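# Open the box lid past vertical with two arms

## Task

Swing the box's lid open until it is roughly upright or tilted further back, keeping the box itself standing upright. At the start the lid's tab is tucked inside the wall that carries the thumb notch. Finish by releasing the box and moving the grippers away; the lid must stay open by itself, since a result that holds only while the robot supports it does not count.

## Robot and tools

Robot: two 6-joint arms named left_arm and right_arm, each with a parallel gripper. The names are labels only and do not match the left or right of any camera image.

Frame: all printed positions use one scene frame. The origin sits on the table surface midway between the arm bases, +z is up, +x reaches out over the table, and left_arm stands on the +y side. Hand positions are in metres and orientations are quaternions in w,x,y,z order. Printed hand positions can be off, more so when an arm is stretched far.

Gripper geometry: the fingers point along the gripper's +z axis and close along its y axis. The reported end-effector point lies between the pads, roughly 1 cm short of the fingertips.

Tool execute_actions, argument "actions": a list holding zero or one item. An empty list sends nothing and just reports the state. An item with "rows" is a motion: 1 to 15 rows, plus optional "steps" (1 to 15, default 15). Each control step lasts 1/30 s and uses one row; if rows run out, the final row keeps being used. An item with only "steps" (up to 300) is a wait that sends nothing new. Optional "pictures" (true/false) chooses whether camera images come back; by default they do. A refused call moves nothing.

Each row is one list of exactly 14 numbers covering both arms, even when one arm stays put: left_arm waist, shoulder, elbow, wrist pitch, wrist yaw, wrist roll, gripper, then the same seven for right_arm. The six joint values are absolute target angles in radians, in the same form that Joint positions prints them, not offsets. Stated ranges per arm: waist -2.618 to 3.054, shoulder 0.000 to 3.142, elbow 0.000 to 3.142, wrist pitch -1.571 to 1.571, wrist yaw -1.571 to 1.571, wrist roll -2.094 to 2.094. A call is refused if any target exceeds a range end by over 0.036 rad and is also further out than that joint's last reported angle. Real ends may differ from the stated ones by up to 0.036 rad; targets beyond the real end are clipped to it, and a "joint sent to its limit" line may appear (possibly about an earlier, still-running action). Its absence does not prove there is more room.

The gripper value is an absolute command from -1 (closed) to +1 (fully open). Pads meet near -0.94, and each millimetre of object width adds about 0.0208. Each gripper's reading has a fixed bias of up to about 0.02. Sending a value below the object's width reading squeezes harder, up to roughly 50 to 62 N per pad (less on very thin parts; the first contact can spike). Keep resending the closing value to keep hold.

Motion limits: every step, each joint's target is capped near its measured angle (waist 0.202, shoulder 0.258, elbow 0.238, wrist pitch 0.573, wrist yaw and roll 0.522 rad), and if the targets would shift a gripper more than 70 mm, all of that arm's targets are pulled back. Distant targets therefore take several actions. Friction may leave a joint up to about 0.031 rad short, and very small changes may not move it at all.

Between calls the simulation keeps running: arms continue toward the last row sent until everything has nearly stopped or a step is HELD; after that only a new action makes them move or push further. Fingers already moving finish their travel.

Result lines: the state line gives each gripper's position and quaternion. Joint positions lists six angles in radians per arm plus the finger opening in metres (0.093 fully open to 0.000 closed, about ±1 mm bias; when gripping a rigid object it can settle up to ~12 mm below its width). Joint velocities gives their rates. grip_measured is the gripper motor position on the -1..+1 scale; it keeps moving after the pads touch, so it barely signals contact. "joint command not followed" means a clearance check altered or blocked some joint targets; the rest of the row still ran. HELD marks steps where all or part of your row was not sent. MOTOR HOT warns at 75 °C; OVER-TEMPERATURE FAULT reports an arm stop (10 s pause at 90 °C, and at 100 °C the arm loses power and drops). Holding loads warms motors, even while idle.

Tool zoom_image: "camera" is one of cam_high, cam_low, cam_left_wrist, cam_right_wrist; "region" is [x0, y0, x1, y1] in pixels of that camera's latest image, top-left origin, no larger than 504 by 504. All four cameras give 504x504 images, returned in that order; approximate pinhole intrinsics are supplied for each.

Tool finished_scene: "scene" is the current scene's number. Replying without any tool call also ends the run.

Avoid: knocking the box or anything else off the table, letting the arms collide or press on each other, tipping the box over, dropping or slamming things, and forceful shoving. Occasional outside tugs on held parts or pushes on loose objects may happen, so check the images after each step.

Each tool is called after "Call:" by a JSON object that holds its "method" and its "body".

## Session

I'll start by looking at the current state.

Call:
{"method": "execute_actions", "body": {"actions": []}}

Scene clock: 0.00 s of 4000.00 s.
left_arm: end_effector_position=(+0.4132, +0.4796, +0.2366) grip_measured=+0.990 end_effector_quat_wxyz=(+0.418, -0.239, +0.787, -0.386) | right_arm: end_effector_position=(+0.1178, -0.4982, +0.1849) grip_measured=+0.988 end_effector_quat_wxyz=(+0.056, +0.636, +0.764, +0.097)
Joint positions: left_arm=[ 0.606  1.906  1.598 -0.425  1.015 -0.388  0.093] | right_arm=[-1.012  1.542  1.484 -1.503 -0.225  0.218  0.093]
Joint velocities: left_arm=[ 0.007 -0.007  0.002 -0.022  0.066 -0.022 -0.001] | right_arm=[-0.002 -0.002  0.002  0.022 -0.037 -0.022 -0.001]
Motor temperatures (°C, as the motors report them): left_arm=[24 25 25 26 28 24] | right_arm=[27 26 24 28 27 25]

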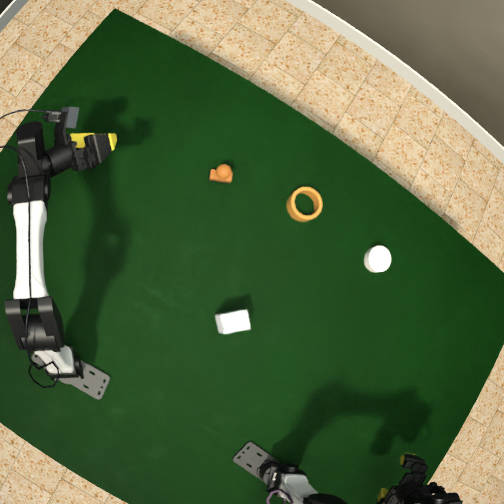

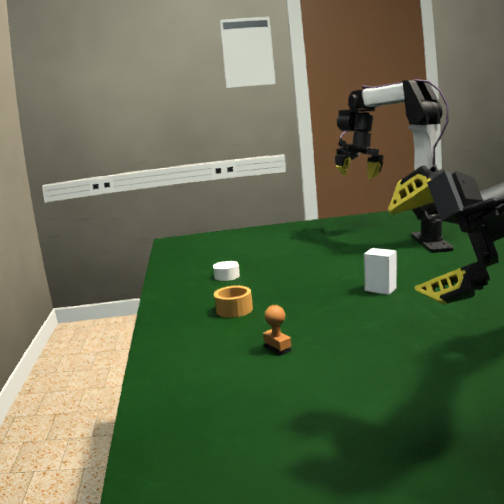

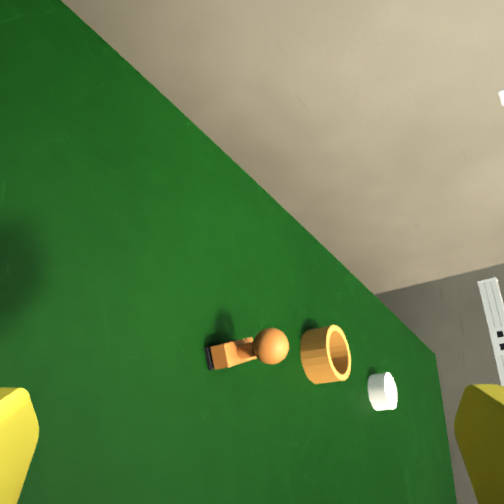

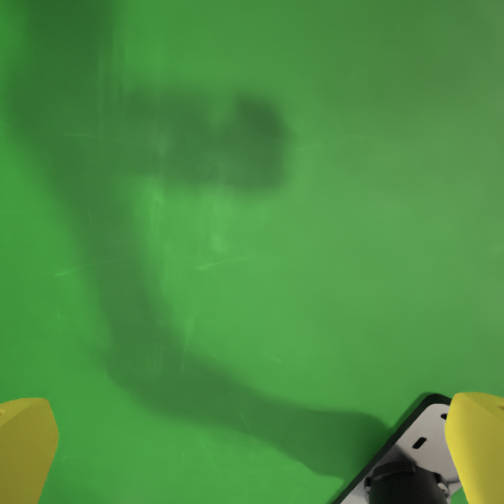

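Call:
{"method": "zoom_image", "body": {"camera": "cam_high", "region": [190, 280, 280, 370]}}

Call:
{"method": "zoom_image", "body": {"camera": "cam_low", "region": [340, 230, 420, 310]}}

Region (190, 280, 280, 370) of cam_high's 504x504 image, scaled by 5.600, with more detail than that image has.

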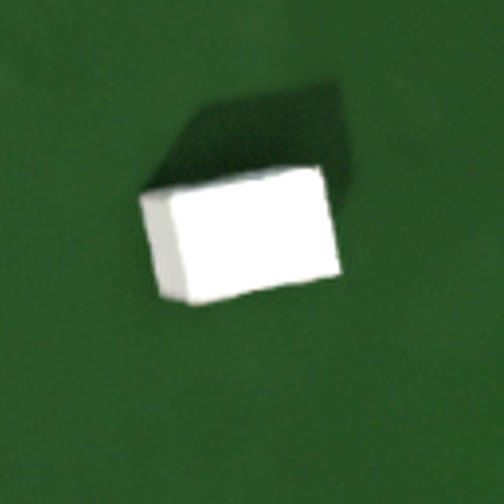

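Region (340, 230, 420, 310) of cam_low's 504x504 image, scaled by 6.300, with more detail than that image has.

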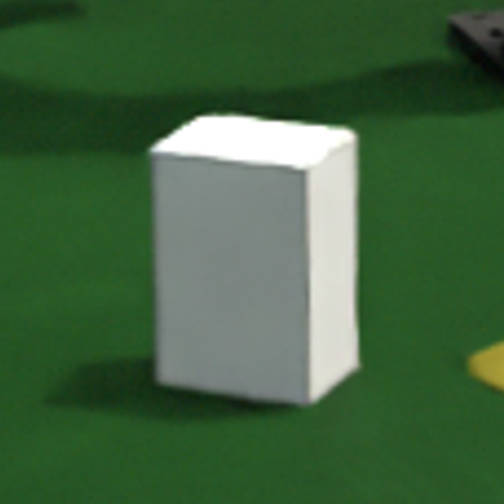

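Call:
{"method": "execute_actions", "body": {"actions": [{"rows": [[0.606, 1.906, 1.598, -0.425, 1.015, -0.388, 1, 0.78, 0.90, 0.415, -0.12, 0, 0, 1]], "steps": 15}], "pictures": false}}

Call:
{"method": "execute_actions", "body": {"actions": [{"steps": 60}]}}

Scene clock: 63.97 s of 4000.00 s.
left_arm: end_effector_position=(+0.4132, +0.4796, +0.2366) grip_measured=+0.990 end_effector_quat_wxyz=(+0.418, -0.239, +0.787, -0.386) | right_arm: end_effector_position=(+0.2701, -0.3049, +0.1183) grip_measured=+0.989 end_effector_quat_wxyz=(+0.434, +0.060, +0.899, -0.017)
Joint positions: left_arm=[ 0.606  1.906  1.598 -0.425  1.015 -0.388  0.093] | right_arm=[ 0.032  0.89   0.453 -0.234 -0.017  0.014  0.093]
Joint velocities: left_arm=[ 0.017 -0.022 -0.002 -0.022  0.037 -0.022 -0.001] | right_arm=[ 2.166  0.144 -0.979  0.095 -0.051 -0.095  0.002]
Motor temperatures (°C, as the motors report them): left_arm=[24 36 32 32 28 24] | right_arm=[27 30 29 28 27 25]
Steps of this call (steps 1 to 90: nothing new was sent; then 60.47 s passed at rest; steps 91 to 105: all 15 steps of this action). Readings (joint positions):
91: left_arm=[0.606 1.906 1.598 -0.425 1.015 -0.388] | right_arm=[-0.989 1.507 1.439 -1.425 -0.187 0.191]
92: left_arm=[0.606 1.906 1.598 -0.425 1.015 -0.388] | right_arm=[-0.934 1.439 1.349 -1.293 -0.138 0.155]
94: left_arm=[0.606 1.906 1.598 -0.425 1.015 -0.388] | right_arm=[-0.784 1.278 1.181 -1.073 -0.089 0.101]
98: left_arm=[0.606 1.906 1.598 -0.425 1.015 -0.388] | right_arm=[-0.475 0.950 0.870 -0.634 -0.047 0.043]
105: the state above

Scene clock: 65.97 s of 4000.00 s.
left_arm: end_effector_position=(+0.4132, +0.4796, +0.2366) grip_measured=+0.990 end_effector_quat_wxyz=(+0.418, -0.239, +0.787, -0.386) | right_arm: end_effector_position=(+0.2221, -0.0969, +0.1173) grip_measured=+0.989 end_effector_quat_wxyz=(+0.433, -0.272, +0.847, +0.144)
Joint positions: left_arm=[ 0.606  1.906  1.598 -0.425  1.015 -0.388  0.093] | right_arm=[ 0.778  0.898  0.412 -0.137 -0.012  0.003  0.093]
Joint velocities: left_arm=[ 0.002  0.002  0.002  0.007 -0.095 -0.007  0.001] | right_arm=[-0.007  0.002 -0.012 -0.007 -0.037  0.037  0.001]
Motor temperatures (°C, as the motors report them): left_arm=[24 36 32 32 28 24] | right_arm=[27 30 29 29 27 25]
Steps of this call (steps 1 to 30: the robot went on to your last target; steps 31 to 60: nothing new was sent). Readings (joint positions):
1: left_arm=[0.606 1.906 1.598 -0.425 1.015 -0.388] | right_arm=[0.106 0.895 0.427 -0.232 -0.015 0.012]
2: left_arm=[0.606 1.906 1.598 -0.425 1.015 -0.388] | right_arm=[0.181 0.898 0.415 -0.229 -0.013 0.011]
4: left_arm=[0.606 1.906 1.598 -0.425 1.015 -0.388] | right_arm=[0.329 0.898 0.412 -0.208 -0.009 0.009]
8: left_arm=[0.606 1.906 1.598 -0.425 1.015 -0.388] | right_arm=[0.625 0.898 0.412 -0.155 -0.003 0.006]
60: the state above
All arms were judged still, so your last target was given up. Only a new action makes them travel on or press farther. Fingers that are still opening or closing keep moving.

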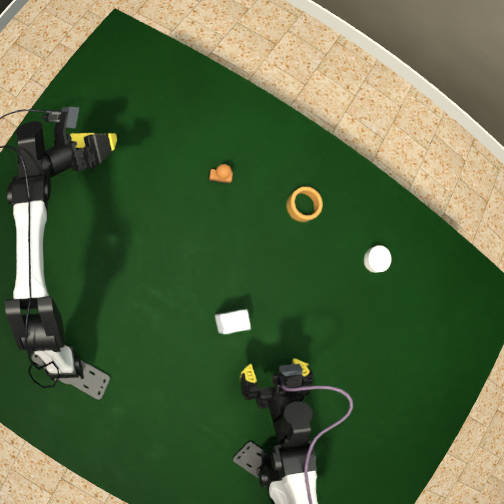

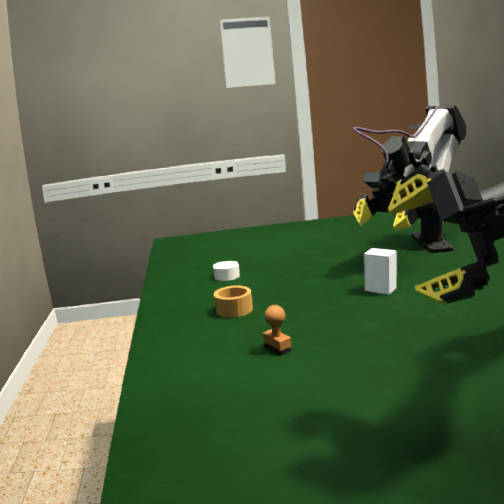

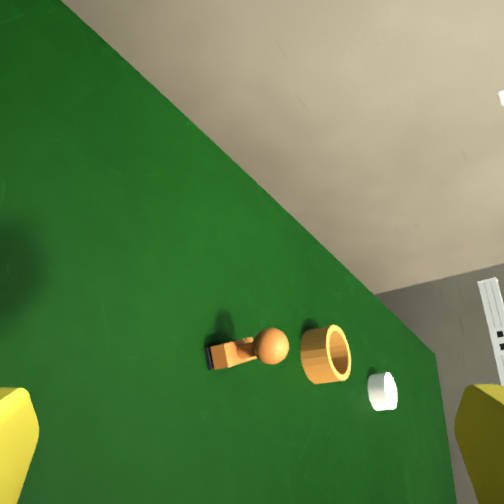

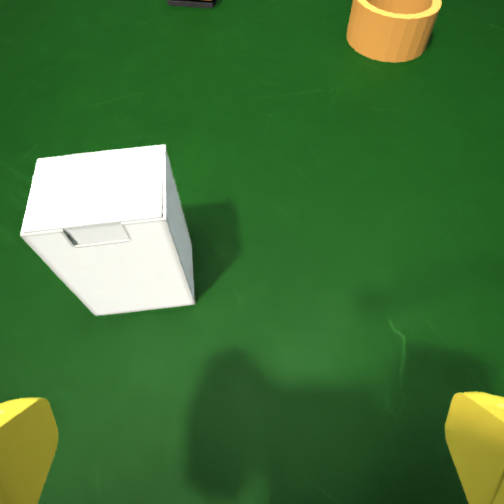

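Call:
{"method": "zoom_image", "body": {"camera": "cam_right_wrist", "region": [10, 130, 210, 330]}}

Region (10, 130, 210, 330) of cam_right_wrist's 504x504 image, scaled by 2.520, with more detail than that image has.

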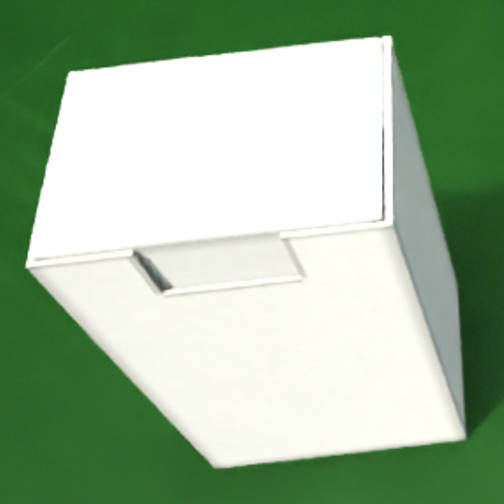

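Call:
{"method": "zoom_image", "body": {"camera": "cam_high", "region": [200, 290, 340, 430]}}

Region (200, 290, 340, 430) of cam_high's 504x504 image, scaled by 3.600, with more detail than that image has.

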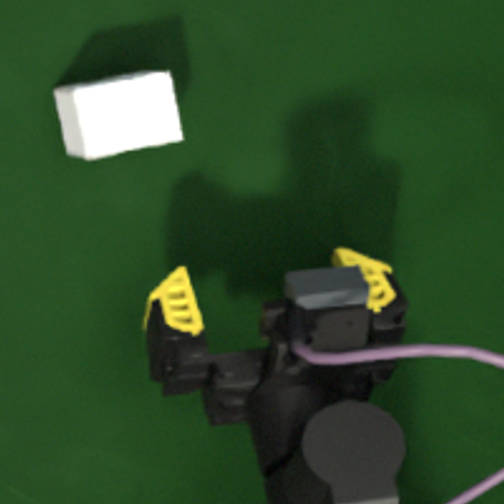

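Call:
{"method": "execute_actions", "body": {"actions": [{"rows": [[-0.53, 1.2425, 0.2264, 0.516, 0.40, 0.21, 1, 0.78, 0.90, 0.415, -0.12, 0, 0, 1]], "steps": 15}], "pictures": false}}

Call:
{"method": "execute_actions", "body": {"actions": [{"steps": 30}]}}

Scene clock: 140.47 s of 4000.00 s.
left_arm: end_effector_position=(+0.3536, +0.1959, +0.3063) grip_measured=+0.991 end_effector_quat_wxyz=(+0.688, +0.223, +0.678, -0.131) | right_arm: end_effector_position=(+0.2221, -0.0969, +0.1173) grip_measured=+0.989 end_effector_quat_wxyz=(+0.433, -0.272, +0.847, +0.144)
Joint positions: left_arm=[-0.114  1.238  0.791  0.425  0.474  0.139  0.093] | right_arm=[ 0.778  0.898  0.412 -0.137 -0.012  0.003  0.093]
Joint velocities: left_arm=[-1.619 -0.271 -1.399  0.725 -0.271  0.256  0.   ] | right_arm=[-0.007 -0.007  0.012 -0.007  0.007 -0.081  0.   ]
Motor temperatures (°C, as the motors report them): left_arm=[24 39 35 34 28 24] | right_arm=[27 27 34 39 27 25]
Steps of this call (steps 1 to 90: nothing new was sent; then 71.00 s passed at rest; steps 91 to 105: all 15 steps of this action). Readings (joint positions):
91: left_arm=[0.592 1.884 1.561 -0.364 0.957 -0.336] | right_arm=[0.778 0.898 0.412 -0.137 -0.012 0.003]
92: left_arm=[0.568 1.843 1.495 -0.285 0.872 -0.265] | right_arm=[0.778 0.898 0.412 -0.137 -0.012 0.003]
94: left_arm=[0.486 1.750 1.377 -0.154 0.747 -0.150] | right_arm=[0.778 0.898 0.412 -0.137 -0.012 0.003]
98: left_arm=[0.297 1.558 1.183 0.093 0.606 -0.008] | right_arm=[0.778 0.898 0.412 -0.137 -0.012 0.003]
105: the state above

Scene clock: 141.47 s of 4000.00 s.
left_arm: end_effector_position=(+0.2058, +0.0926, +0.0730) grip_measured=+0.991 end_effector_quat_wxyz=(+0.467, +0.364, +0.772, -0.232) | right_arm: end_effector_position=(+0.2221, -0.0969, +0.1173) grip_measured=+0.989 end_effector_quat_wxyz=(+0.433, -0.272, +0.847, +0.144)
Joint positions: left_arm=[-0.522  1.235  0.222  0.492  0.406  0.202  0.093] | right_arm=[ 0.778  0.898  0.412 -0.137 -0.012  0.003  0.093]
Joint velocities: left_arm=[ 0.007 -0.002 -0.022 -0.037  0.007 -0.037 -0.   ] | right_arm=[ 0.017 -0.017 -0.007 -0.066  0.007 -0.007 -0.   ]
Motor temperatures (°C, as the motors report them): left_arm=[24 38 35 34 28 24] | right_arm=[27 27 34 39 27 25]
Steps of this call (steps 1 to 30: the robot went on to your last target). Readings (joint positions):
1: left_arm=[-0.168 1.235 0.744 0.446 0.468 0.147] | right_arm=[0.778 0.898 0.412 -0.137 -0.012 0.003]
2: left_arm=[-0.217 1.235 0.697 0.456 0.462 0.154] | right_arm=[0.778 0.898 0.412 -0.137 -0.012 0.003]
4: left_arm=[-0.310 1.235 0.598 0.462 0.449 0.165] | right_arm=[0.778 0.898 0.412 -0.137 -0.012 0.003]
8: left_arm=[-0.470 1.235 0.391 0.477 0.436 0.181] | right_arm=[0.778 0.898 0.412 -0.137 -0.012 0.003]
30: the state above

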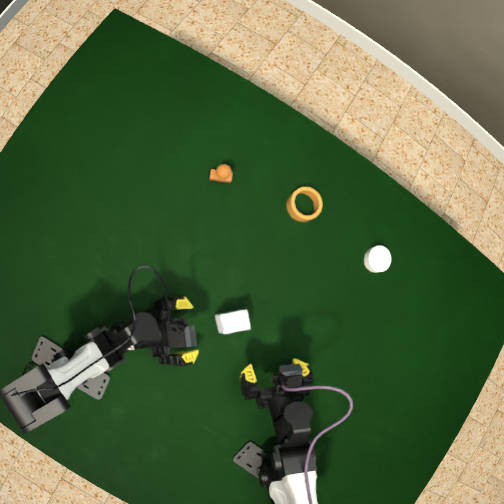

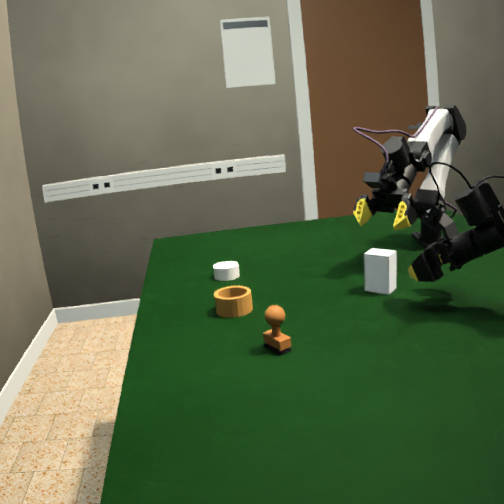

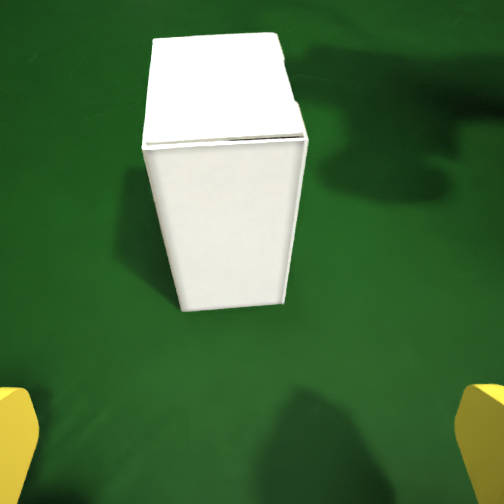

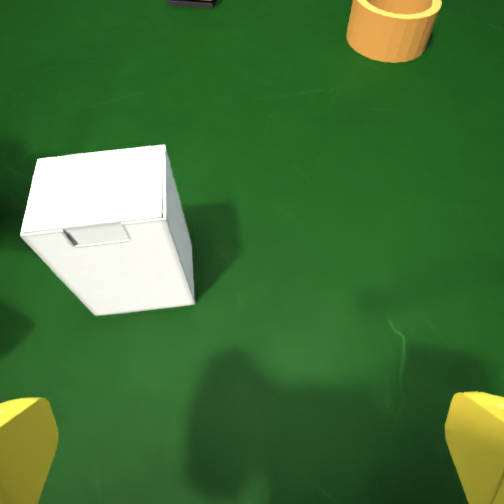

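Call:
{"method": "execute_actions", "body": {"actions": [{"rows": [[-0.535, 1.265, 0.240, 0.530, 0.395, 0.200, 1, 0.78, 0.90, 0.415, -0.12, 0, 0, 1],[-0.545, 1.300, 0.257, 0.548, 0.384, 0.195, 1, 0.78, 0.90, 0.415, -0.12, 0, 0, 1],[-0.555, 1.335, 0.275, 0.566, 0.373, 0.190, 1, 0.78, 0.90, 0.415, -0.12, 0, 0, 1],[-0.565, 1.370, 0.293, 0.584, 0.362, 0.185, 1, 0.78, 0.90, 0.415, -0.12, 0, 0, 1],[-0.575, 1.405, 0.311, 0.602, 0.351, 0.180, 1, 0.78, 0.90, 0.415, -0.12, 0, 0, 1],[-0.585, 1.440, 0.329, 0.620, 0.340, 0.175, 1, 0.78, 0.90, 0.415, -0.12, 0, 0, 1],[-0.595, 1.475, 0.347, 0.638, 0.329, 0.170, 1, 0.78, 0.90, 0.415, -0.12, 0, 0, 1],[-0.605, 1.510, 0.365, 0.656, 0.318, 0.165, 1, 0.78, 0.90, 0.415, -0.12, 0, 0, 1],[-0.615, 1.545, 0.383, 0.674, 0.307, 0.160, 1, 0.78, 0.90, 0.415, -0.12, 0, 0, 1],[-0.625, 1.580, 0.401, 0.692, 0.296, 0.155, 1, 0.78, 0.90, 0.415, -0.12, 0, 0, 1],[-0.630, 1.600, 0.411, 0.702, 0.285, 0.150, 1, 0.78, 0.90, 0.415, -0.12, 0, 0, 1]], "steps": 15}]}}

Scene clock: 172.33 s of 4000.00 s.
left_arm: end_effector_position=(+0.2418, +0.0532, +0.0478) grip_measured=+0.991 end_effector_quat_wxyz=(+0.449, +0.368, +0.784, -0.221) | right_arm: end_effector_position=(+0.2222, -0.0969, +0.1174) grip_measured=+0.989 end_effector_quat_wxyz=(+0.433, -0.272, +0.847, +0.145)
Joint positions: left_arm=[-0.62   1.587  0.384  0.652  0.308  0.165  0.093] | right_arm=[ 0.778  0.898  0.412 -0.136 -0.012  0.003  0.093]
Joint velocities: left_arm=[-0.002 -0.002 -0.012  0.095 -0.212 -0.066  0.   ] | right_arm=[-0.012 -0.002 -0.017  0.081 -0.037 -0.022 -0.001]
Motor temperatures (°C, as the motors report them): left_arm=[24 32 34 39 28 24] | right_arm=[27 27 35 41 27 25]
Steps of this call (steps 1 to 15: the robot went on to your last target; steps 16 to 90: nothing new was sent; then 27.37 s passed at rest; steps 91 to 105: all 15 steps of this action). Readings (joint positions):
91: left_arm=[-0.522 1.236 0.222 0.494 0.405 0.202] | right_arm=[0.778 0.898 0.412 -0.136 -0.012 0.003]
92: left_arm=[-0.524 1.244 0.222 0.502 0.403 0.202] | right_arm=[0.778 0.898 0.412 -0.136 -0.012 0.003]
94: left_arm=[-0.538 1.290 0.238 0.519 0.393 0.200] | right_arm=[0.778 0.898 0.412 -0.136 -0.012 0.003]
98: left_arm=[-0.578 1.434 0.306 0.567 0.362 0.188] | right_arm=[0.778 0.898 0.412 -0.136 -0.012 0.003]
105: the state above

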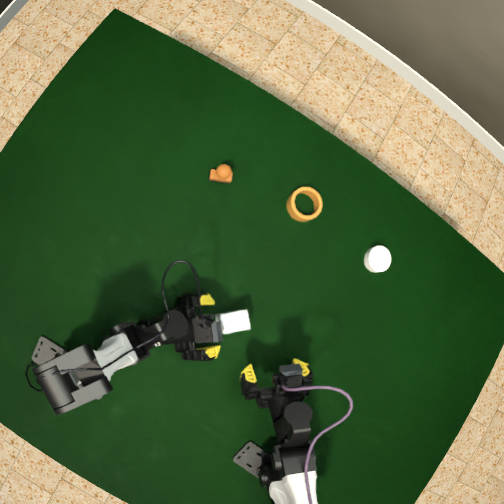

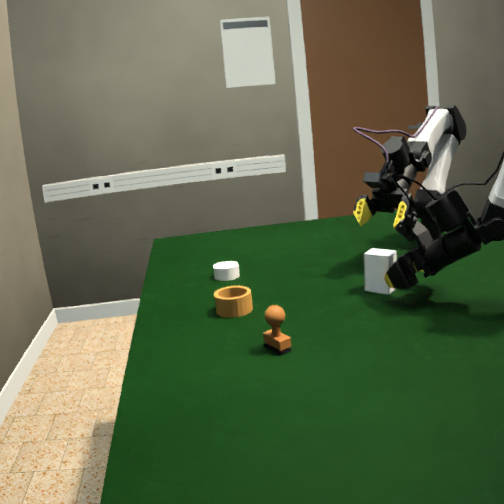

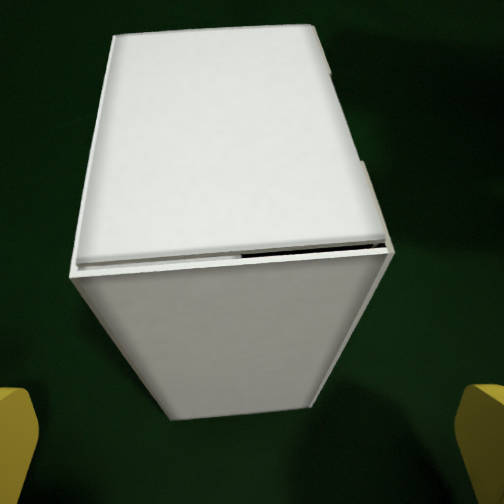

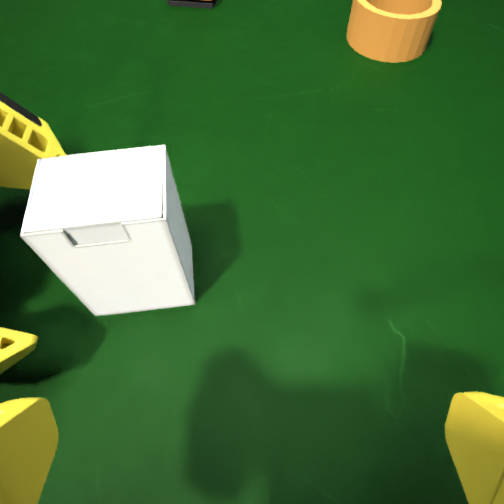

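Call:
{"method": "execute_actions", "body": {"actions": [{"rows": [[-0.633, 1.610, 0.412, 0.74, 0.278, 0.143, 1, 0.78, 0.90, 0.415, -0.12, 0, 0, 1],[-0.636, 1.625, 0.413, 0.78, 0.271, 0.136, 1, 0.78, 0.90, 0.415, -0.12, 0, 0, 1],[-0.639, 1.642, 0.414, 0.82, 0.264, 0.129, 1, 0.78, 0.90, 0.415, -0.12, 0, 0, 1],[-0.642, 1.659, 0.415, 0.86, 0.257, 0.122, 1, 0.78, 0.90, 0.415, -0.12, 0, 0, 1],[-0.645, 1.676, 0.416, 0.90, 0.250, 0.115, 1, 0.78, 0.90, 0.415, -0.12, 0, 0, 1],[-0.648, 1.693, 0.417, 0.94, 0.243, 0.108, 1, 0.78, 0.90, 0.415, -0.12, 0, 0, 1],[-0.651, 1.710, 0.418, 0.975, 0.236, 0.101, 1, 0.78, 0.90, 0.415, -0.12, 0, 0, 1],[-0.654, 1.727, 0.419, 1.01, 0.229, 0.094, 1, 0.78, 0.90, 0.415, -0.12, 0, 0, 1],[-0.657, 1.744, 0.420, 1.04, 0.222, 0.087, 1, 0.78, 0.90, 0.415, -0.12, 0, 0, 1],[-0.660, 1.761, 0.421, 1.07, 0.215, 0.080, 1, 0.78, 0.90, 0.415, -0.12, 0, 0, 1],[-0.663, 1.778, 0.422, 1.10, 0.208, 0.073, 1, 0.78, 0.90, 0.415, -0.12, 0, 0, 1],[-0.666, 1.795, 0.423, 1.125, 0.201, 0.066, 1, 0.78, 0.90, 0.415, -0.12, 0, 0, 1],[-0.669, 1.812, 0.424, 1.15, 0.194, 0.059, 1, 0.78, 0.90, 0.415, -0.12, 0, 0, 1],[-0.672, 1.829, 0.425, 1.175, 0.187, 0.052, 1, 0.78, 0.90, 0.415, -0.12, 0, 0, 1],[-0.675, 1.846, 0.425, 1.195, 0.180, 0.045, 1, 0.78, 0.90, 0.415, -0.12, 0, 0, 1]], "steps": 15}], "pictures": false}}

Call:
{"method": "execute_actions", "body": {"actions": [{"rows": [[-0.678, 1.863, 0.425, 1.215, 0.176, 0.042, 1, 0.78, 0.90, 0.415, -0.12, 0, 0, 1],[-0.681, 1.880, 0.425, 1.235, 0.175, 0.040, 1, 0.78, 0.90, 0.415, -0.12, 0, 0, 1],[-0.684, 1.897, 0.425, 1.25, 0.175, 0.040, 1, 0.78, 0.90, 0.415, -0.12, 0, 0, 1],[-0.687, 1.914, 0.425, 1.265, 0.175, 0.040, 1, 0.78, 0.90, 0.415, -0.12, 0, 0, 1],[-0.690, 1.931, 0.425, 1.28, 0.175, 0.040, 1, 0.78, 0.90, 0.415, -0.12, 0, 0, 1],[-0.693, 1.948, 0.425, 1.29, 0.175, 0.040, 1, 0.78, 0.90, 0.415, -0.12, 0, 0, 1],[-0.696, 1.965, 0.425, 1.30, 0.175, 0.040, 1, 0.78, 0.90, 0.415, -0.12, 0, 0, 1],[-0.699, 1.982, 0.425, 1.31, 0.175, 0.040, 1, 0.78, 0.90, 0.415, -0.12, 0, 0, 1],[-0.70, 1.999, 0.425, 1.32, 0.175, 0.040, 1, 0.78, 0.90, 0.415, -0.12, 0, 0, 1],[-0.70, 2.012, 0.425, 1.32, 0.175, 0.040, 1, 0.78, 0.90, 0.415, -0.12, 0, 0, 1]], "steps": 15}]}}

Scene clock: 209.17 s of 4000.00 s.
left_arm: end_effector_position=(+0.2708, +0.0352, +0.0577) grip_measured=+0.991 end_effector_quat_wxyz=(+0.532, +0.322, +0.750, -0.225) | right_arm: end_effector_position=(+0.2222, -0.0969, +0.1174) grip_measured=+0.989 end_effector_quat_wxyz=(+0.433, -0.272, +0.847, +0.145)
Joint positions: left_arm=[-0.659  1.801  0.396  1.058  0.215  0.081  0.093] | right_arm=[ 0.778  0.898  0.412 -0.136 -0.012  0.003  0.093]
Joint velocities: left_arm=[-0.105  0.486  0.071  0.784 -0.154 -0.242  0.   ] | right_arm=[-0.007 -0.002 -0.002  0.081 -0.007  0.022 -0.   ]
Motor temperatures (°C, as the motors report them): left_arm=[24 31 36 41 28 24] | right_arm=[27 27 36 44 27 25]
Steps of this call (steps 1 to 30: the robot went on to your last target; steps 31 to 90: nothing new was sent; then 33.33 s passed at rest; steps 91 to 105: all 15 steps of this action). Readings (joint positions):
91: left_arm=[-0.620 1.587 0.384 0.682 0.290 0.157] | right_arm=[0.778 0.898 0.412 -0.136 -0.012 0.003]
92: left_arm=[-0.621 1.589 0.384 0.692 0.288 0.155] | right_arm=[0.778 0.898 0.412 -0.136 -0.012 0.003]
94: left_arm=[-0.625 1.610 0.384 0.739 0.280 0.147] | right_arm=[0.778 0.898 0.412 -0.136 -0.012 0.003]
98: left_arm=[-0.638 1.680 0.384 0.855 0.260 0.126] | right_arm=[0.778 0.898 0.412 -0.136 -0.012 0.003]
105: the state above

Scene clock: 209.67 s of 4000.00 s.
left_arm: end_effector_position=(+0.2703, +0.0269, +0.0293) grip_measured=+0.991 end_effector_quat_wxyz=(+0.536, +0.312, +0.750, -0.231) | right_arm: end_effector_position=(+0.2222, -0.0969, +0.1174) grip_measured=+0.989 end_effector_quat_wxyz=(+0.433, -0.272, +0.847, +0.145)
Joint positions: left_arm=[-0.69   2.001  0.4    1.271  0.183  0.049  0.093] | right_arm=[ 0.778  0.898  0.412 -0.136 -0.012  0.003  0.093]
Joint velocities: left_arm=[ 0.007 -0.007 -0.017  0.154 -0.037 -0.066  0.   ] | right_arm=[-0.007  0.002 -0.007 -0.051 -0.081  0.066  0.   ]
Motor temperatures (°C, as the motors report them): left_arm=[24 31 36 41 28 24] | right_arm=[27 27 36 44 27 25]
Steps of this call (steps 1 to 15: all 15 steps of this action). Readings (joint positions):
1: left_arm=[-0.662 1.817 0.397 1.085 0.208 0.075] | right_arm=[0.778 0.898 0.412 -0.136 -0.012 0.003]
2: left_arm=[-0.665 1.833 0.399 1.112 0.203 0.070] | right_arm=[0.778 0.898 0.412 -0.136 -0.012 0.003]
4: left_arm=[-0.671 1.866 0.400 1.158 0.195 0.062] | right_arm=[0.778 0.898 0.412 -0.136 -0.012 0.003]
8: left_arm=[-0.683 1.935 0.400 1.228 0.187 0.054] | right_arm=[0.778 0.898 0.412 -0.136 -0.012 0.003]
15: the state above

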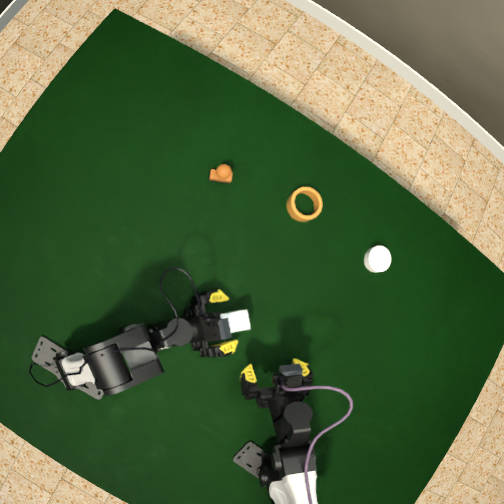

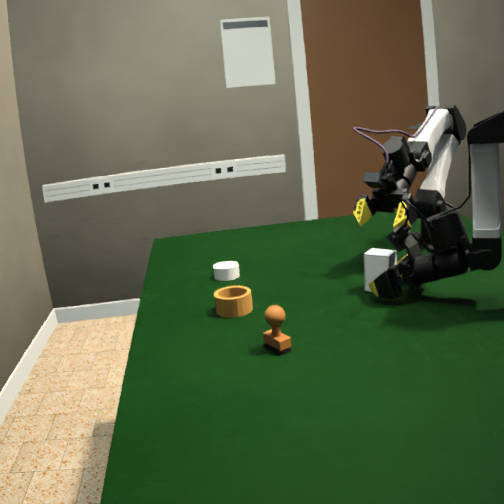

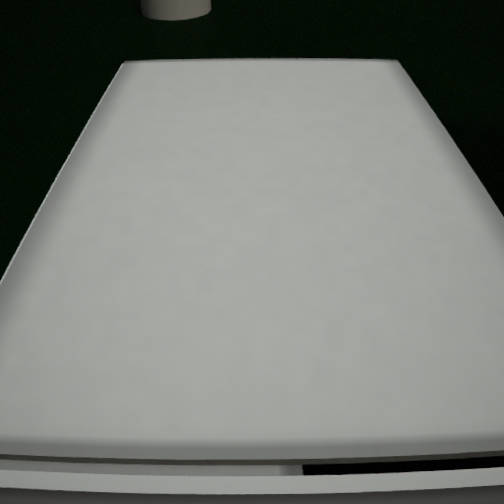

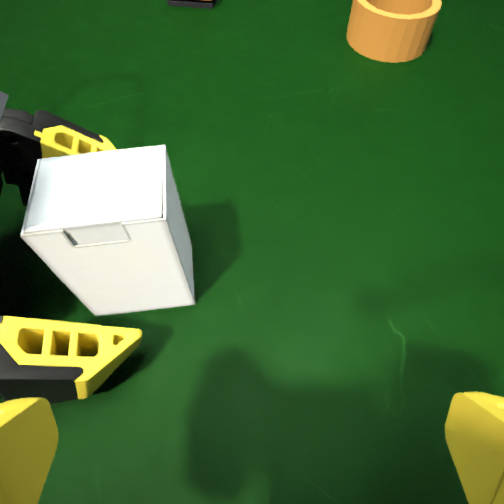

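Call:
{"method": "execute_actions", "body": {"actions": [], "pictures": false}}

Scene clock: 214.67 s of 4000.00 s.
left_arm: end_effector_position=(+0.2720, +0.0260, +0.0349) grip_measured=+0.991 end_effector_quat_wxyz=(+0.546, +0.309, +0.743, -0.233) | right_arm: end_effector_position=(+0.2222, -0.0969, +0.1174) grip_measured=+0.989 end_effector_quat_wxyz=(+0.433, -0.272, +0.847, +0.145)
Joint positions: left_arm=[-0.69   2.001  0.4    1.296  0.181  0.048  0.093] | right_arm=[ 0.778  0.898  0.412 -0.136 -0.012  0.003  0.093]
Joint velocities: left_arm=[-0.017  0.002  0.007 -0.022 -0.007 -0.007 -0.001] | right_arm=[ 0.007  0.002  0.017 -0.037  0.051  0.022 -0.   ]
Motor temperatures (°C, as the motors report them): left_arm=[24 31 36 42 28 24] | right_arm=[27 27 36 44 27 25]
Steps of this call (steps 1 to 30: the robot went on to your last target; steps 31 to 90: nothing new was sent; then 2.00 s passed at rest). Readings (joint positions):
1: left_arm=[-0.690 2.001 0.400 1.276 0.182 0.049] | right_arm=[0.778 0.898 0.412 -0.136 -0.012 0.003]
2: left_arm=[-0.690 2.001 0.400 1.281 0.182 0.049] | right_arm=[0.778 0.898 0.412 -0.136 -0.012 0.003]
4: left_arm=[-0.690 2.001 0.400 1.287 0.182 0.048] | right_arm=[0.778 0.898 0.412 -0.136 -0.012 0.003]
8: left_arm=[-0.690 2.001 0.400 1.293 0.182 0.048] | right_arm=[0.778 0.898 0.412 -0.136 -0.012 0.003]
90: the state above
All arms were judged still, so your last target was given up. Only a new action makes them travel on or press farther. Fingers that are still opening or closing keep moving.

Call:
{"method": "execute_actions", "body": {"actions": [{"rows": [[-0.70, 2.008, 0.41, 1.33, 0.175, 0.040, 1, 0.78, 0.90, 0.415, -0.12, 0, 0, 1],[-0.70, 2.005, 0.395, 1.34, 0.175, 0.040, 1, 0.78, 0.90, 0.415, -0.12, 0, 0, 1],[-0.70, 2.002, 0.385, 1.345, 0.175, 0.040, 1, 0.78, 0.90, 0.415, -0.12, 0, 0, 1],[-0.70, 2.0, 0.375, 1.35, 0.175, 0.040, 1, 0.78, 0.90, 0.415, -0.12, 0, 0, 1],[-0.70, 1.998, 0.365, 1.355, 0.175, 0.040, 1, 0.78, 0.90, 0.415, -0.12, 0, 0, 1],[-0.70, 1.995, 0.358, 1.36, 0.175, 0.040, 1, 0.78, 0.90, 0.415, -0.12, 0, 0, 1],[-0.70, 1.99, 0.352, 1.363, 0.175, 0.040, 1, 0.78, 0.90, 0.415, -0.12, 0, 0, 1]], "steps": 15}]}}

Scene clock: 228.83 s of 4000.00 s.
left_arm: end_effector_position=(+0.2675, +0.0293, +0.0365) grip_measured=+0.991 end_effector_quat_wxyz=(+0.551, +0.308, +0.739, -0.234) | right_arm: end_effector_position=(+0.2222, -0.0969, +0.1174) grip_measured=+0.989 end_effector_quat_wxyz=(+0.433, -0.272, +0.847, +0.145)
Joint positions: left_arm=[-0.69   2.001  0.373  1.335  0.181  0.048  0.093] | right_arm=[ 0.778  0.898  0.412 -0.136 -0.012  0.003  0.093]
Joint velocities: left_arm=[ 0.007  0.002 -0.022 -0.022 -0.007  0.037  0.001] | right_arm=[-0.007  0.002 -0.007 -0.051  0.022 -0.007  0.001]
Motor temperatures (°C, as the motors report them): left_arm=[24 32 35 43 28 24] | right_arm=[27 27 36 45 27 25]
Steps of this call (steps 1 to 90: nothing new was sent; then 10.67 s passed at rest; steps 91 to 105: all 15 steps of this action). Readings (joint positions):
91: left_arm=[-0.690 2.001 0.400 1.297 0.181 0.048] | right_arm=[0.778 0.898 0.412 -0.136 -0.012 0.003]
92: left_arm=[-0.690 2.001 0.400 1.299 0.181 0.048] | right_arm=[0.778 0.898 0.412 -0.136 -0.012 0.003]
94: left_arm=[-0.690 2.001 0.400 1.307 0.181 0.048] | right_arm=[0.778 0.898 0.412 -0.136 -0.012 0.003]
98: left_arm=[-0.690 2.001 0.385 1.330 0.181 0.048] | right_arm=[0.778 0.898 0.412 -0.136 -0.012 0.003]
105: the state above

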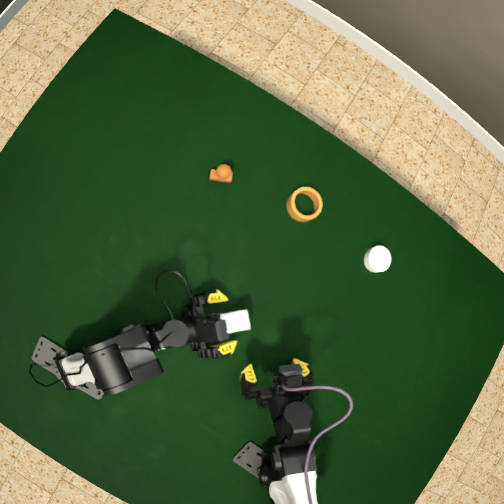

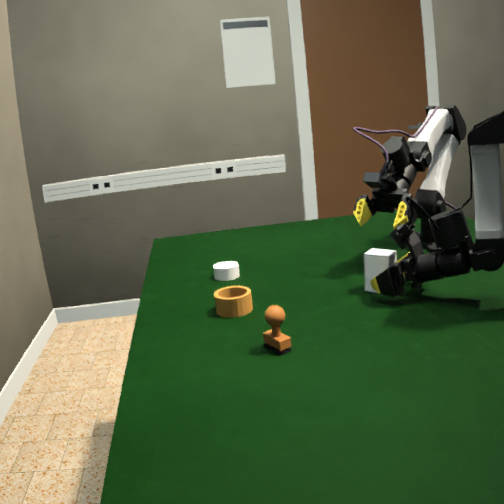

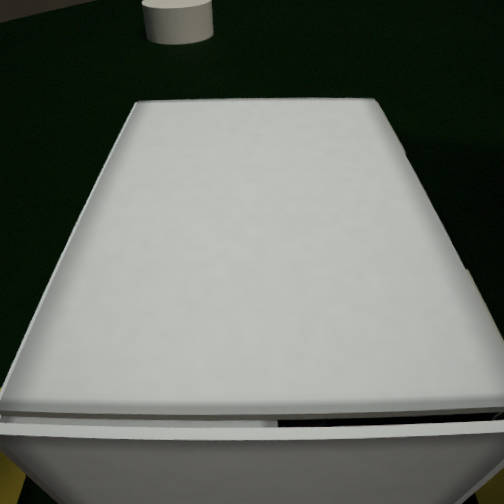

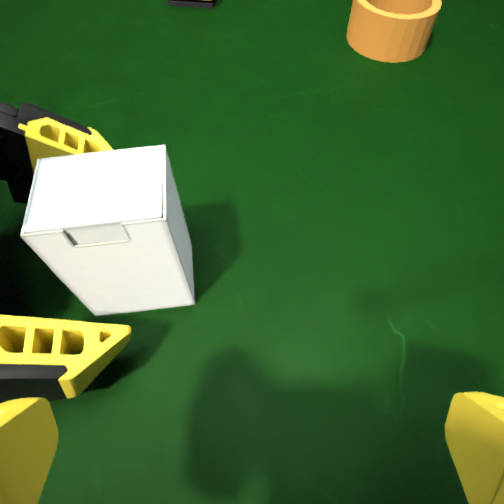

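Call:
{"method": "execute_actions", "body": {"actions": [{"rows": [[-0.70, 2.005, 0.35, 1.385, 0.175, 0.040, 1, 0.78, 0.90, 0.415, -0.12, 0, 0, 1],[-0.70, 2.012, 0.347, 1.405, 0.175, 0.040, 1, 0.78, 0.90, 0.415, -0.12, 0, 0, 1],[-0.70, 2.019, 0.344, 1.425, 0.175, 0.040, 1, 0.78, 0.90, 0.415, -0.12, 0, 0, 1],[-0.70, 2.026, 0.341, 1.44, 0.175, 0.040, 1, 0.78, 0.90, 0.415, -0.12, 0, 0, 1],[-0.70, 2.033, 0.338, 1.455, 0.175, 0.040, 1, 0.78, 0.90, 0.415, -0.12, 0, 0, 1],[-0.70, 2.040, 0.335, 1.465, 0.175, 0.040, 1, 0.78, 0.90, 0.415, -0.12, 0, 0, 1],[-0.70, 2.047, 0.332, 1.475, 0.175, 0.040, 1, 0.78, 0.90, 0.415, -0.12, 0, 0, 1],[-0.70, 2.053, 0.33, 1.482, 0.175, 0.040, 1, 0.78, 0.90, 0.415, -0.12, 0, 0, 1],[-0.70, 2.058, 0.33, 1.482, 0.175, 0.040, 1, 0.78, 0.90, 0.415, -0.12, 0, 0, 1]], "steps": 15}], "pictures": false}}

Call:
{"method": "execute_actions", "body": {"actions": [{"rows": [[-0.70, 2.058, 0.33, 1.482, 0.175, 0.040, 0.8, 0.78, 0.90, 0.415, -0.12, 0, 0, 1],[-0.70, 2.058, 0.33, 1.482, 0.175, 0.040, 0.6, 0.78, 0.90, 0.415, -0.12, 0, 0, 1],[-0.70, 2.058, 0.33, 1.482, 0.175, 0.040, 0.45, 0.78, 0.90, 0.415, -0.12, 0, 0, 1],[-0.70, 2.058, 0.33, 1.482, 0.175, 0.040, 0.35, 0.78, 0.90, 0.415, -0.12, 0, 0, 1],[-0.70, 2.058, 0.33, 1.482, 0.175, 0.040, 0.28, 0.78, 0.90, 0.415, -0.12, 0, 0, 1],[-0.70, 2.058, 0.33, 1.482, 0.175, 0.040, 0.22, 0.78, 0.90, 0.415, -0.12, 0, 0, 1],[-0.70, 2.058, 0.33, 1.482, 0.175, 0.040, 0.18, 0.78, 0.90, 0.415, -0.12, 0, 0, 1],[-0.70, 2.058, 0.33, 1.482, 0.175, 0.040, 0.14, 0.78, 0.90, 0.415, -0.12, 0, 0, 1],[-0.70, 2.058, 0.33, 1.482, 0.175, 0.040, 0.10, 0.78, 0.90, 0.415, -0.12, 0, 0, 1],[-0.70, 2.058, 0.33, 1.482, 0.175, 0.040, 0.06, 0.78, 0.90, 0.415, -0.12, 0, 0, 1],[-0.70, 2.058, 0.33, 1.482, 0.175, 0.040, 0.02, 0.78, 0.90, 0.415, -0.12, 0, 0, 1],[-0.70, 2.058, 0.33, 1.482, 0.175, 0.040, -0.02, 0.78, 0.90, 0.415, -0.12, 0, 0, 1],[-0.70, 2.058, 0.33, 1.482, 0.175, 0.040, -0.06, 0.78, 0.90, 0.415, -0.12, 0, 0, 1],[-0.70, 2.058, 0.33, 1.482, 0.175, 0.040, -0.10, 0.78, 0.90, 0.415, -0.12, 0, 0, 1]], "steps": 15}]}}

Scene clock: 253.80 s of 4000.00 s.
left_arm: end_effector_position=(+0.2650, +0.0310, +0.0396) grip_measured=+0.991 end_effector_quat_wxyz=(+0.569, +0.306, +0.726, -0.238) | right_arm: end_effector_position=(+0.2222, -0.0969, +0.1174) grip_measured=+0.989 end_effector_quat_wxyz=(+0.433, -0.272, +0.847, +0.145)
Joint positions: left_arm=[-0.69   2.044  0.352  1.446  0.181  0.048  0.093] | right_arm=[ 0.778  0.898  0.412 -0.136 -0.012  0.003  0.093]
Joint velocities: left_arm=[ 0.002 -0.007 -0.012  0.11   0.007 -0.007 -0.001] | right_arm=[-0.012  0.002  0.002  0.007 -0.051 -0.066  0.001]
Motor temperatures (°C, as the motors report them): left_arm=[24 34 32 45 28 24] | right_arm=[27 27 37 46 27 25]
Steps of this call (steps 1 to 15: the robot went on to your last target; steps 16 to 90: nothing new was sent; then 21.47 s passed at rest; steps 91 to 105: all 15 steps of this action). Readings (joint positions):
91: left_arm=[-0.690 2.001 0.373 1.341 0.181 0.048] | right_arm=[0.778 0.898 0.412 -0.136 -0.012 0.003]
92: left_arm=[-0.690 2.001 0.373 1.345 0.181 0.048] | right_arm=[0.778 0.898 0.412 -0.136 -0.012 0.003]
94: left_arm=[-0.690 2.001 0.373 1.364 0.181 0.048] | right_arm=[0.778 0.898 0.412 -0.136 -0.012 0.003]
98: left_arm=[-0.690 2.020 0.361 1.421 0.181 0.048] | right_arm=[0.778 0.898 0.412 -0.136 -0.012 0.003]
105: the state above

Scene clock: 254.30 s of 4000.00 s.
left_arm: end_effector_position=(+0.2656, +0.0306, +0.0425) grip_measured=-0.091 end_effector_quat_wxyz=(+0.573, +0.305, +0.722, -0.239) | right_arm: end_effector_position=(+0.2222, -0.0969, +0.1174) grip_measured=+0.989 end_effector_quat_wxyz=(+0.433, -0.272, +0.847, +0.145)
Joint positions: left_arm=[-0.69   2.044  0.352  1.458  0.181  0.047  0.041] | right_arm=[ 0.778  0.898  0.412 -0.136 -0.012  0.003  0.093]
Joint velocities: left_arm=[ 0.002  0.017 -0.002  0.022  0.022 -0.007 -0.009] | right_arm=[-0.012 -0.007  0.007 -0.051  0.022  0.007 -0.   ]
Motor temperatures (°C, as the motors report them): left_arm=[24 34 32 45 28 24] | right_arm=[27 27 37 46 27 25]
Steps of this call (steps 1 to 15: all 15 steps of this action). Readings (joint positions):
1: left_arm=[-0.690 2.044 0.352 1.449 0.181 0.048] | right_arm=[0.778 0.898 0.412 -0.136 -0.012 0.003]
2: left_arm=[-0.690 2.044 0.352 1.450 0.181 0.048] | right_arm=[0.778 0.898 0.412 -0.136 -0.012 0.003]
4: left_arm=[-0.690 2.044 0.352 1.454 0.181 0.048] | right_arm=[0.778 0.898 0.412 -0.136 -0.012 0.003]
8: left_arm=[-0.690 2.044 0.352 1.457 0.181 0.048] | right_arm=[0.778 0.898 0.412 -0.136 -0.012 0.003]
15: the state above

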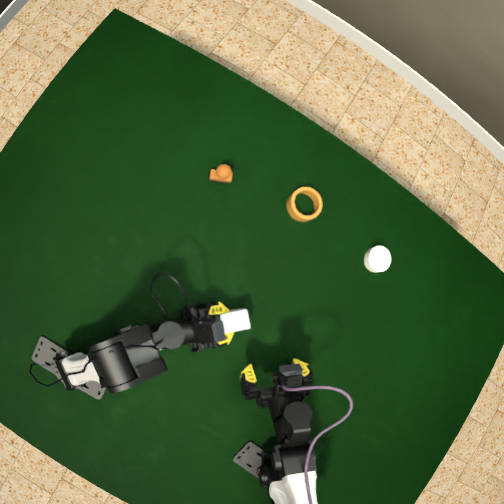

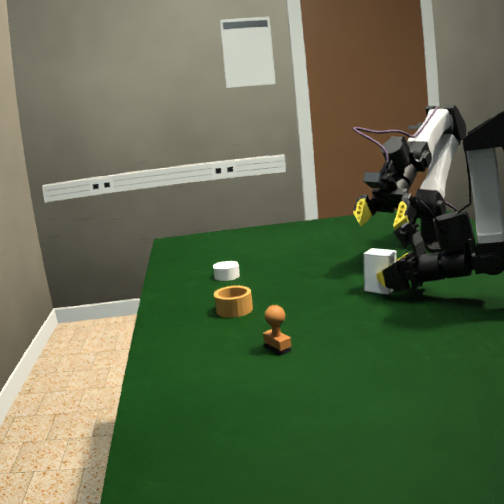

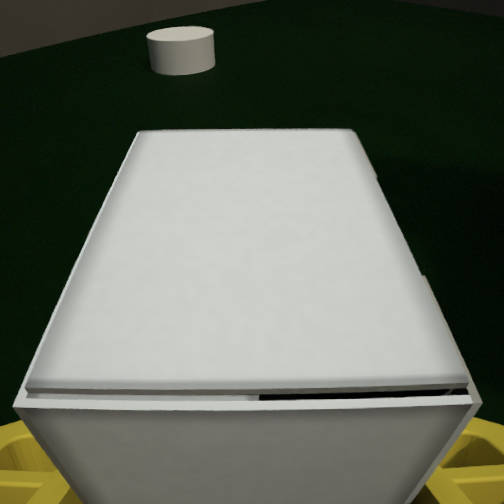

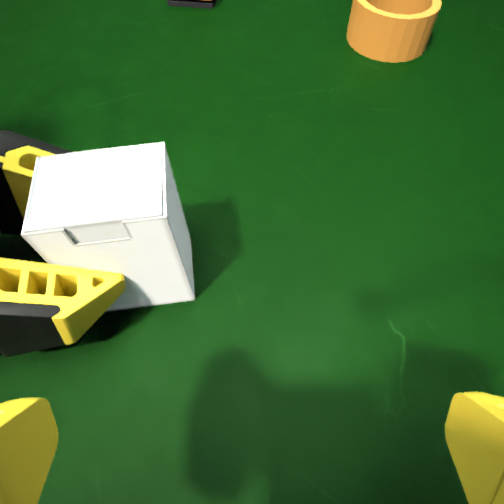

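Call:
{"method": "execute_actions", "body": {"actions": [{"rows": [[-0.70, 2.058, 0.33, 1.482, 0.175, 0.040, -0.10, 0.79, 0.92, 0.415, -0.09, 0, 0, 0.7],[-0.70, 2.058, 0.33, 1.482, 0.175, 0.040, -0.10, 0.80, 0.945, 0.415, -0.06, 0, 0, 0.4],[-0.70, 2.058, 0.33, 1.482, 0.175, 0.040, -0.10, 0.812, 0.972, 0.415, -0.03, 0, 0, 0.1],[-0.70, 2.058, 0.33, 1.482, 0.175, 0.040, -0.10, 0.824, 1.0, 0.415, 0.0, 0, 0, -0.2],[-0.70, 2.058, 0.33, 1.482, 0.175, 0.040, -0.10, 0.836, 1.028, 0.415, 0.03, 0, 0, -0.5],[-0.70, 2.058, 0.33, 1.482, 0.175, 0.040, -0.10, 0.848, 1.056, 0.415, 0.06, 0, 0, -0.8],[-0.70, 2.058, 0.33, 1.482, 0.175, 0.040, -0.10, 0.86, 1.084, 0.415, 0.09, 0, 0, -1],[-0.70, 2.058, 0.33, 1.482, 0.175, 0.040, -0.10, 0.872, 1.112, 0.415, 0.12, 0, 0, -1],[-0.70, 2.058, 0.33, 1.482, 0.175, 0.040, -0.10, 0.884, 1.14, 0.415, 0.15, 0, 0, -1],[-0.70, 2.058, 0.33, 1.482, 0.175, 0.040, -0.10, 0.896, 1.168, 0.415, 0.18, 0, 0, -1],[-0.70, 2.058, 0.33, 1.482, 0.175, 0.040, -0.10, 0.908, 1.196, 0.415, 0.21, 0, 0, -1],[-0.70, 2.058, 0.33, 1.482, 0.175, 0.040, -0.10, 0.92, 1.224, 0.415, 0.235, 0, 0, -1],[-0.70, 2.058, 0.33, 1.482, 0.175, 0.040, -0.10, 0.93, 1.245, 0.415, 0.256, 0, 0, -1],[-0.70, 2.058, 0.33, 1.482, 0.175, 0.040, -0.10, 0.93, 1.255, 0.415, 0.256, 0, 0, -1]], "steps": 15}], "pictures": false}}

Call:
{"method": "execute_actions", "body": {"actions": [{"steps": 20}]}}

Scene clock: 296.97 s of 4000.00 s.
left_arm: end_effector_position=(+0.2656, +0.0306, +0.0425) grip_measured=-0.095 end_effector_quat_wxyz=(+0.573, +0.305, +0.722, -0.239) | right_arm: end_effector_position=(+0.2239, -0.0379, +0.0791) grip_measured=-1.000 end_effector_quat_wxyz=(+0.413, -0.333, +0.831, +0.170)
Joint positions: left_arm=[-0.69   2.044  0.352  1.458  0.181  0.047  0.041] | right_arm=[ 0.92   1.226  0.412  0.169 -0.008  0.003  0.   ]
Joint velocities: left_arm=[ 0.007  0.002  0.002 -0.007  0.037 -0.037 -0.   ] | right_arm=[ 0.149  0.403 -0.007  0.271  0.022  0.007  0.   ]
Motor temperatures (°C, as the motors report them): left_arm=[24 33 30 47 28 24] | right_arm=[27 27 38 48 27 25]
Steps of this call (steps 1 to 15: the robot went on to your last target; steps 16 to 90: nothing new was sent; then 39.17 s passed at rest; steps 91 to 105: all 15 steps of this action). Readings (joint positions):
91: left_arm=[-0.690 2.044 0.352 1.458 0.181 0.047] | right_arm=[0.779 0.898 0.412 -0.134 -0.011 0.003]
92: left_arm=[-0.690 2.044 0.352 1.458 0.181 0.047] | right_arm=[0.781 0.901 0.412 -0.126 -0.011 0.003]
94: left_arm=[-0.690 2.044 0.352 1.458 0.181 0.047] | right_arm=[0.796 0.931 0.412 -0.089 -0.009 0.003]
98: left_arm=[-0.690 2.044 0.352 1.458 0.181 0.047] | right_arm=[0.844 1.045 0.412 0.002 -0.009 0.003]
105: the state above

Scene clock: 297.63 s of 4000.00 s.
left_arm: end_effector_position=(+0.2656, +0.0306, +0.0425) grip_measured=-0.095 end_effector_quat_wxyz=(+0.573, +0.305, +0.722, -0.239) | right_arm: end_effector_position=(+0.2299, -0.0305, +0.0881) grip_measured=-1.000 end_effector_quat_wxyz=(+0.435, -0.329, +0.819, +0.179)
Joint positions: left_arm=[-0.69   2.044  0.352  1.458  0.181  0.047  0.041] | right_arm=[ 0.924  1.242  0.412  0.239 -0.008  0.003  0.   ]
Joint velocities: left_arm=[ 0.007 -0.002 -0.012  0.081 -0.037  0.037 -0.   ] | right_arm=[-0.002  0.007 -0.007  0.007 -0.022  0.051  0.   ]
Motor temperatures (°C, as the motors report them): left_arm=[24 33 30 47 28 24] | right_arm=[27 27 38 48 27 25]
Steps of this call (steps 1 to 20: the robot went on to your last target). Readings (joint positions):
1: left_arm=[-0.690 2.044 0.352 1.458 0.181 0.047] | right_arm=[0.923 1.237 0.412 0.180 -0.008 0.003]
2: left_arm=[-0.690 2.044 0.352 1.458 0.181 0.047] | right_arm=[0.924 1.241 0.412 0.188 -0.008 0.003]
4: left_arm=[-0.690 2.044 0.352 1.458 0.181 0.047] | right_arm=[0.924 1.242 0.412 0.206 -0.008 0.003]
8: left_arm=[-0.690 2.044 0.352 1.458 0.181 0.047] | right_arm=[0.924 1.242 0.412 0.228 -0.008 0.003]
20: the state above

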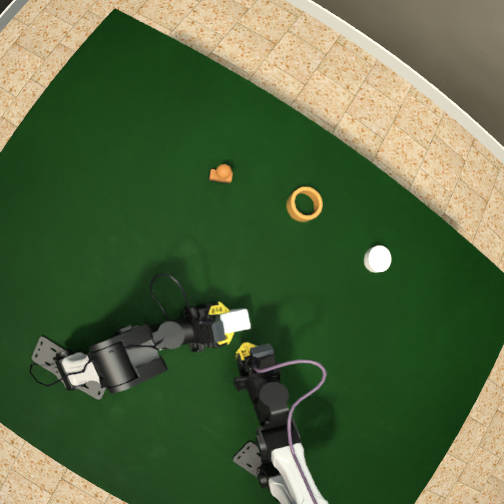

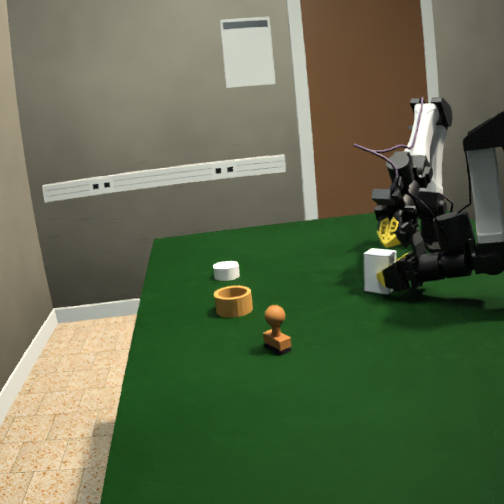

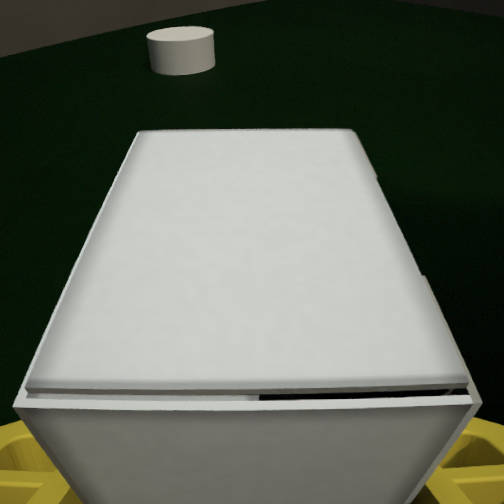

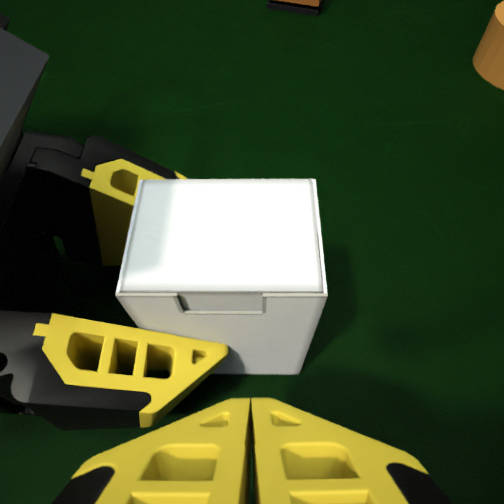

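Call:
{"method": "zoom_image", "body": {"camera": "cam_right_wrist", "region": [100, 160, 352, 412]}}

Region (100, 160, 352, 412) of cam_right_wrist's 504x504 image, scaled by 2.000, with more detail than that image has.

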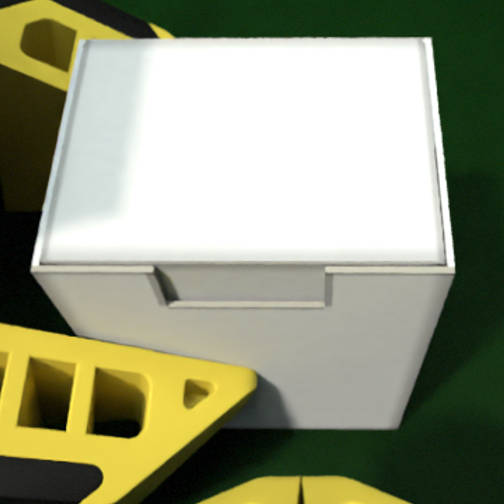

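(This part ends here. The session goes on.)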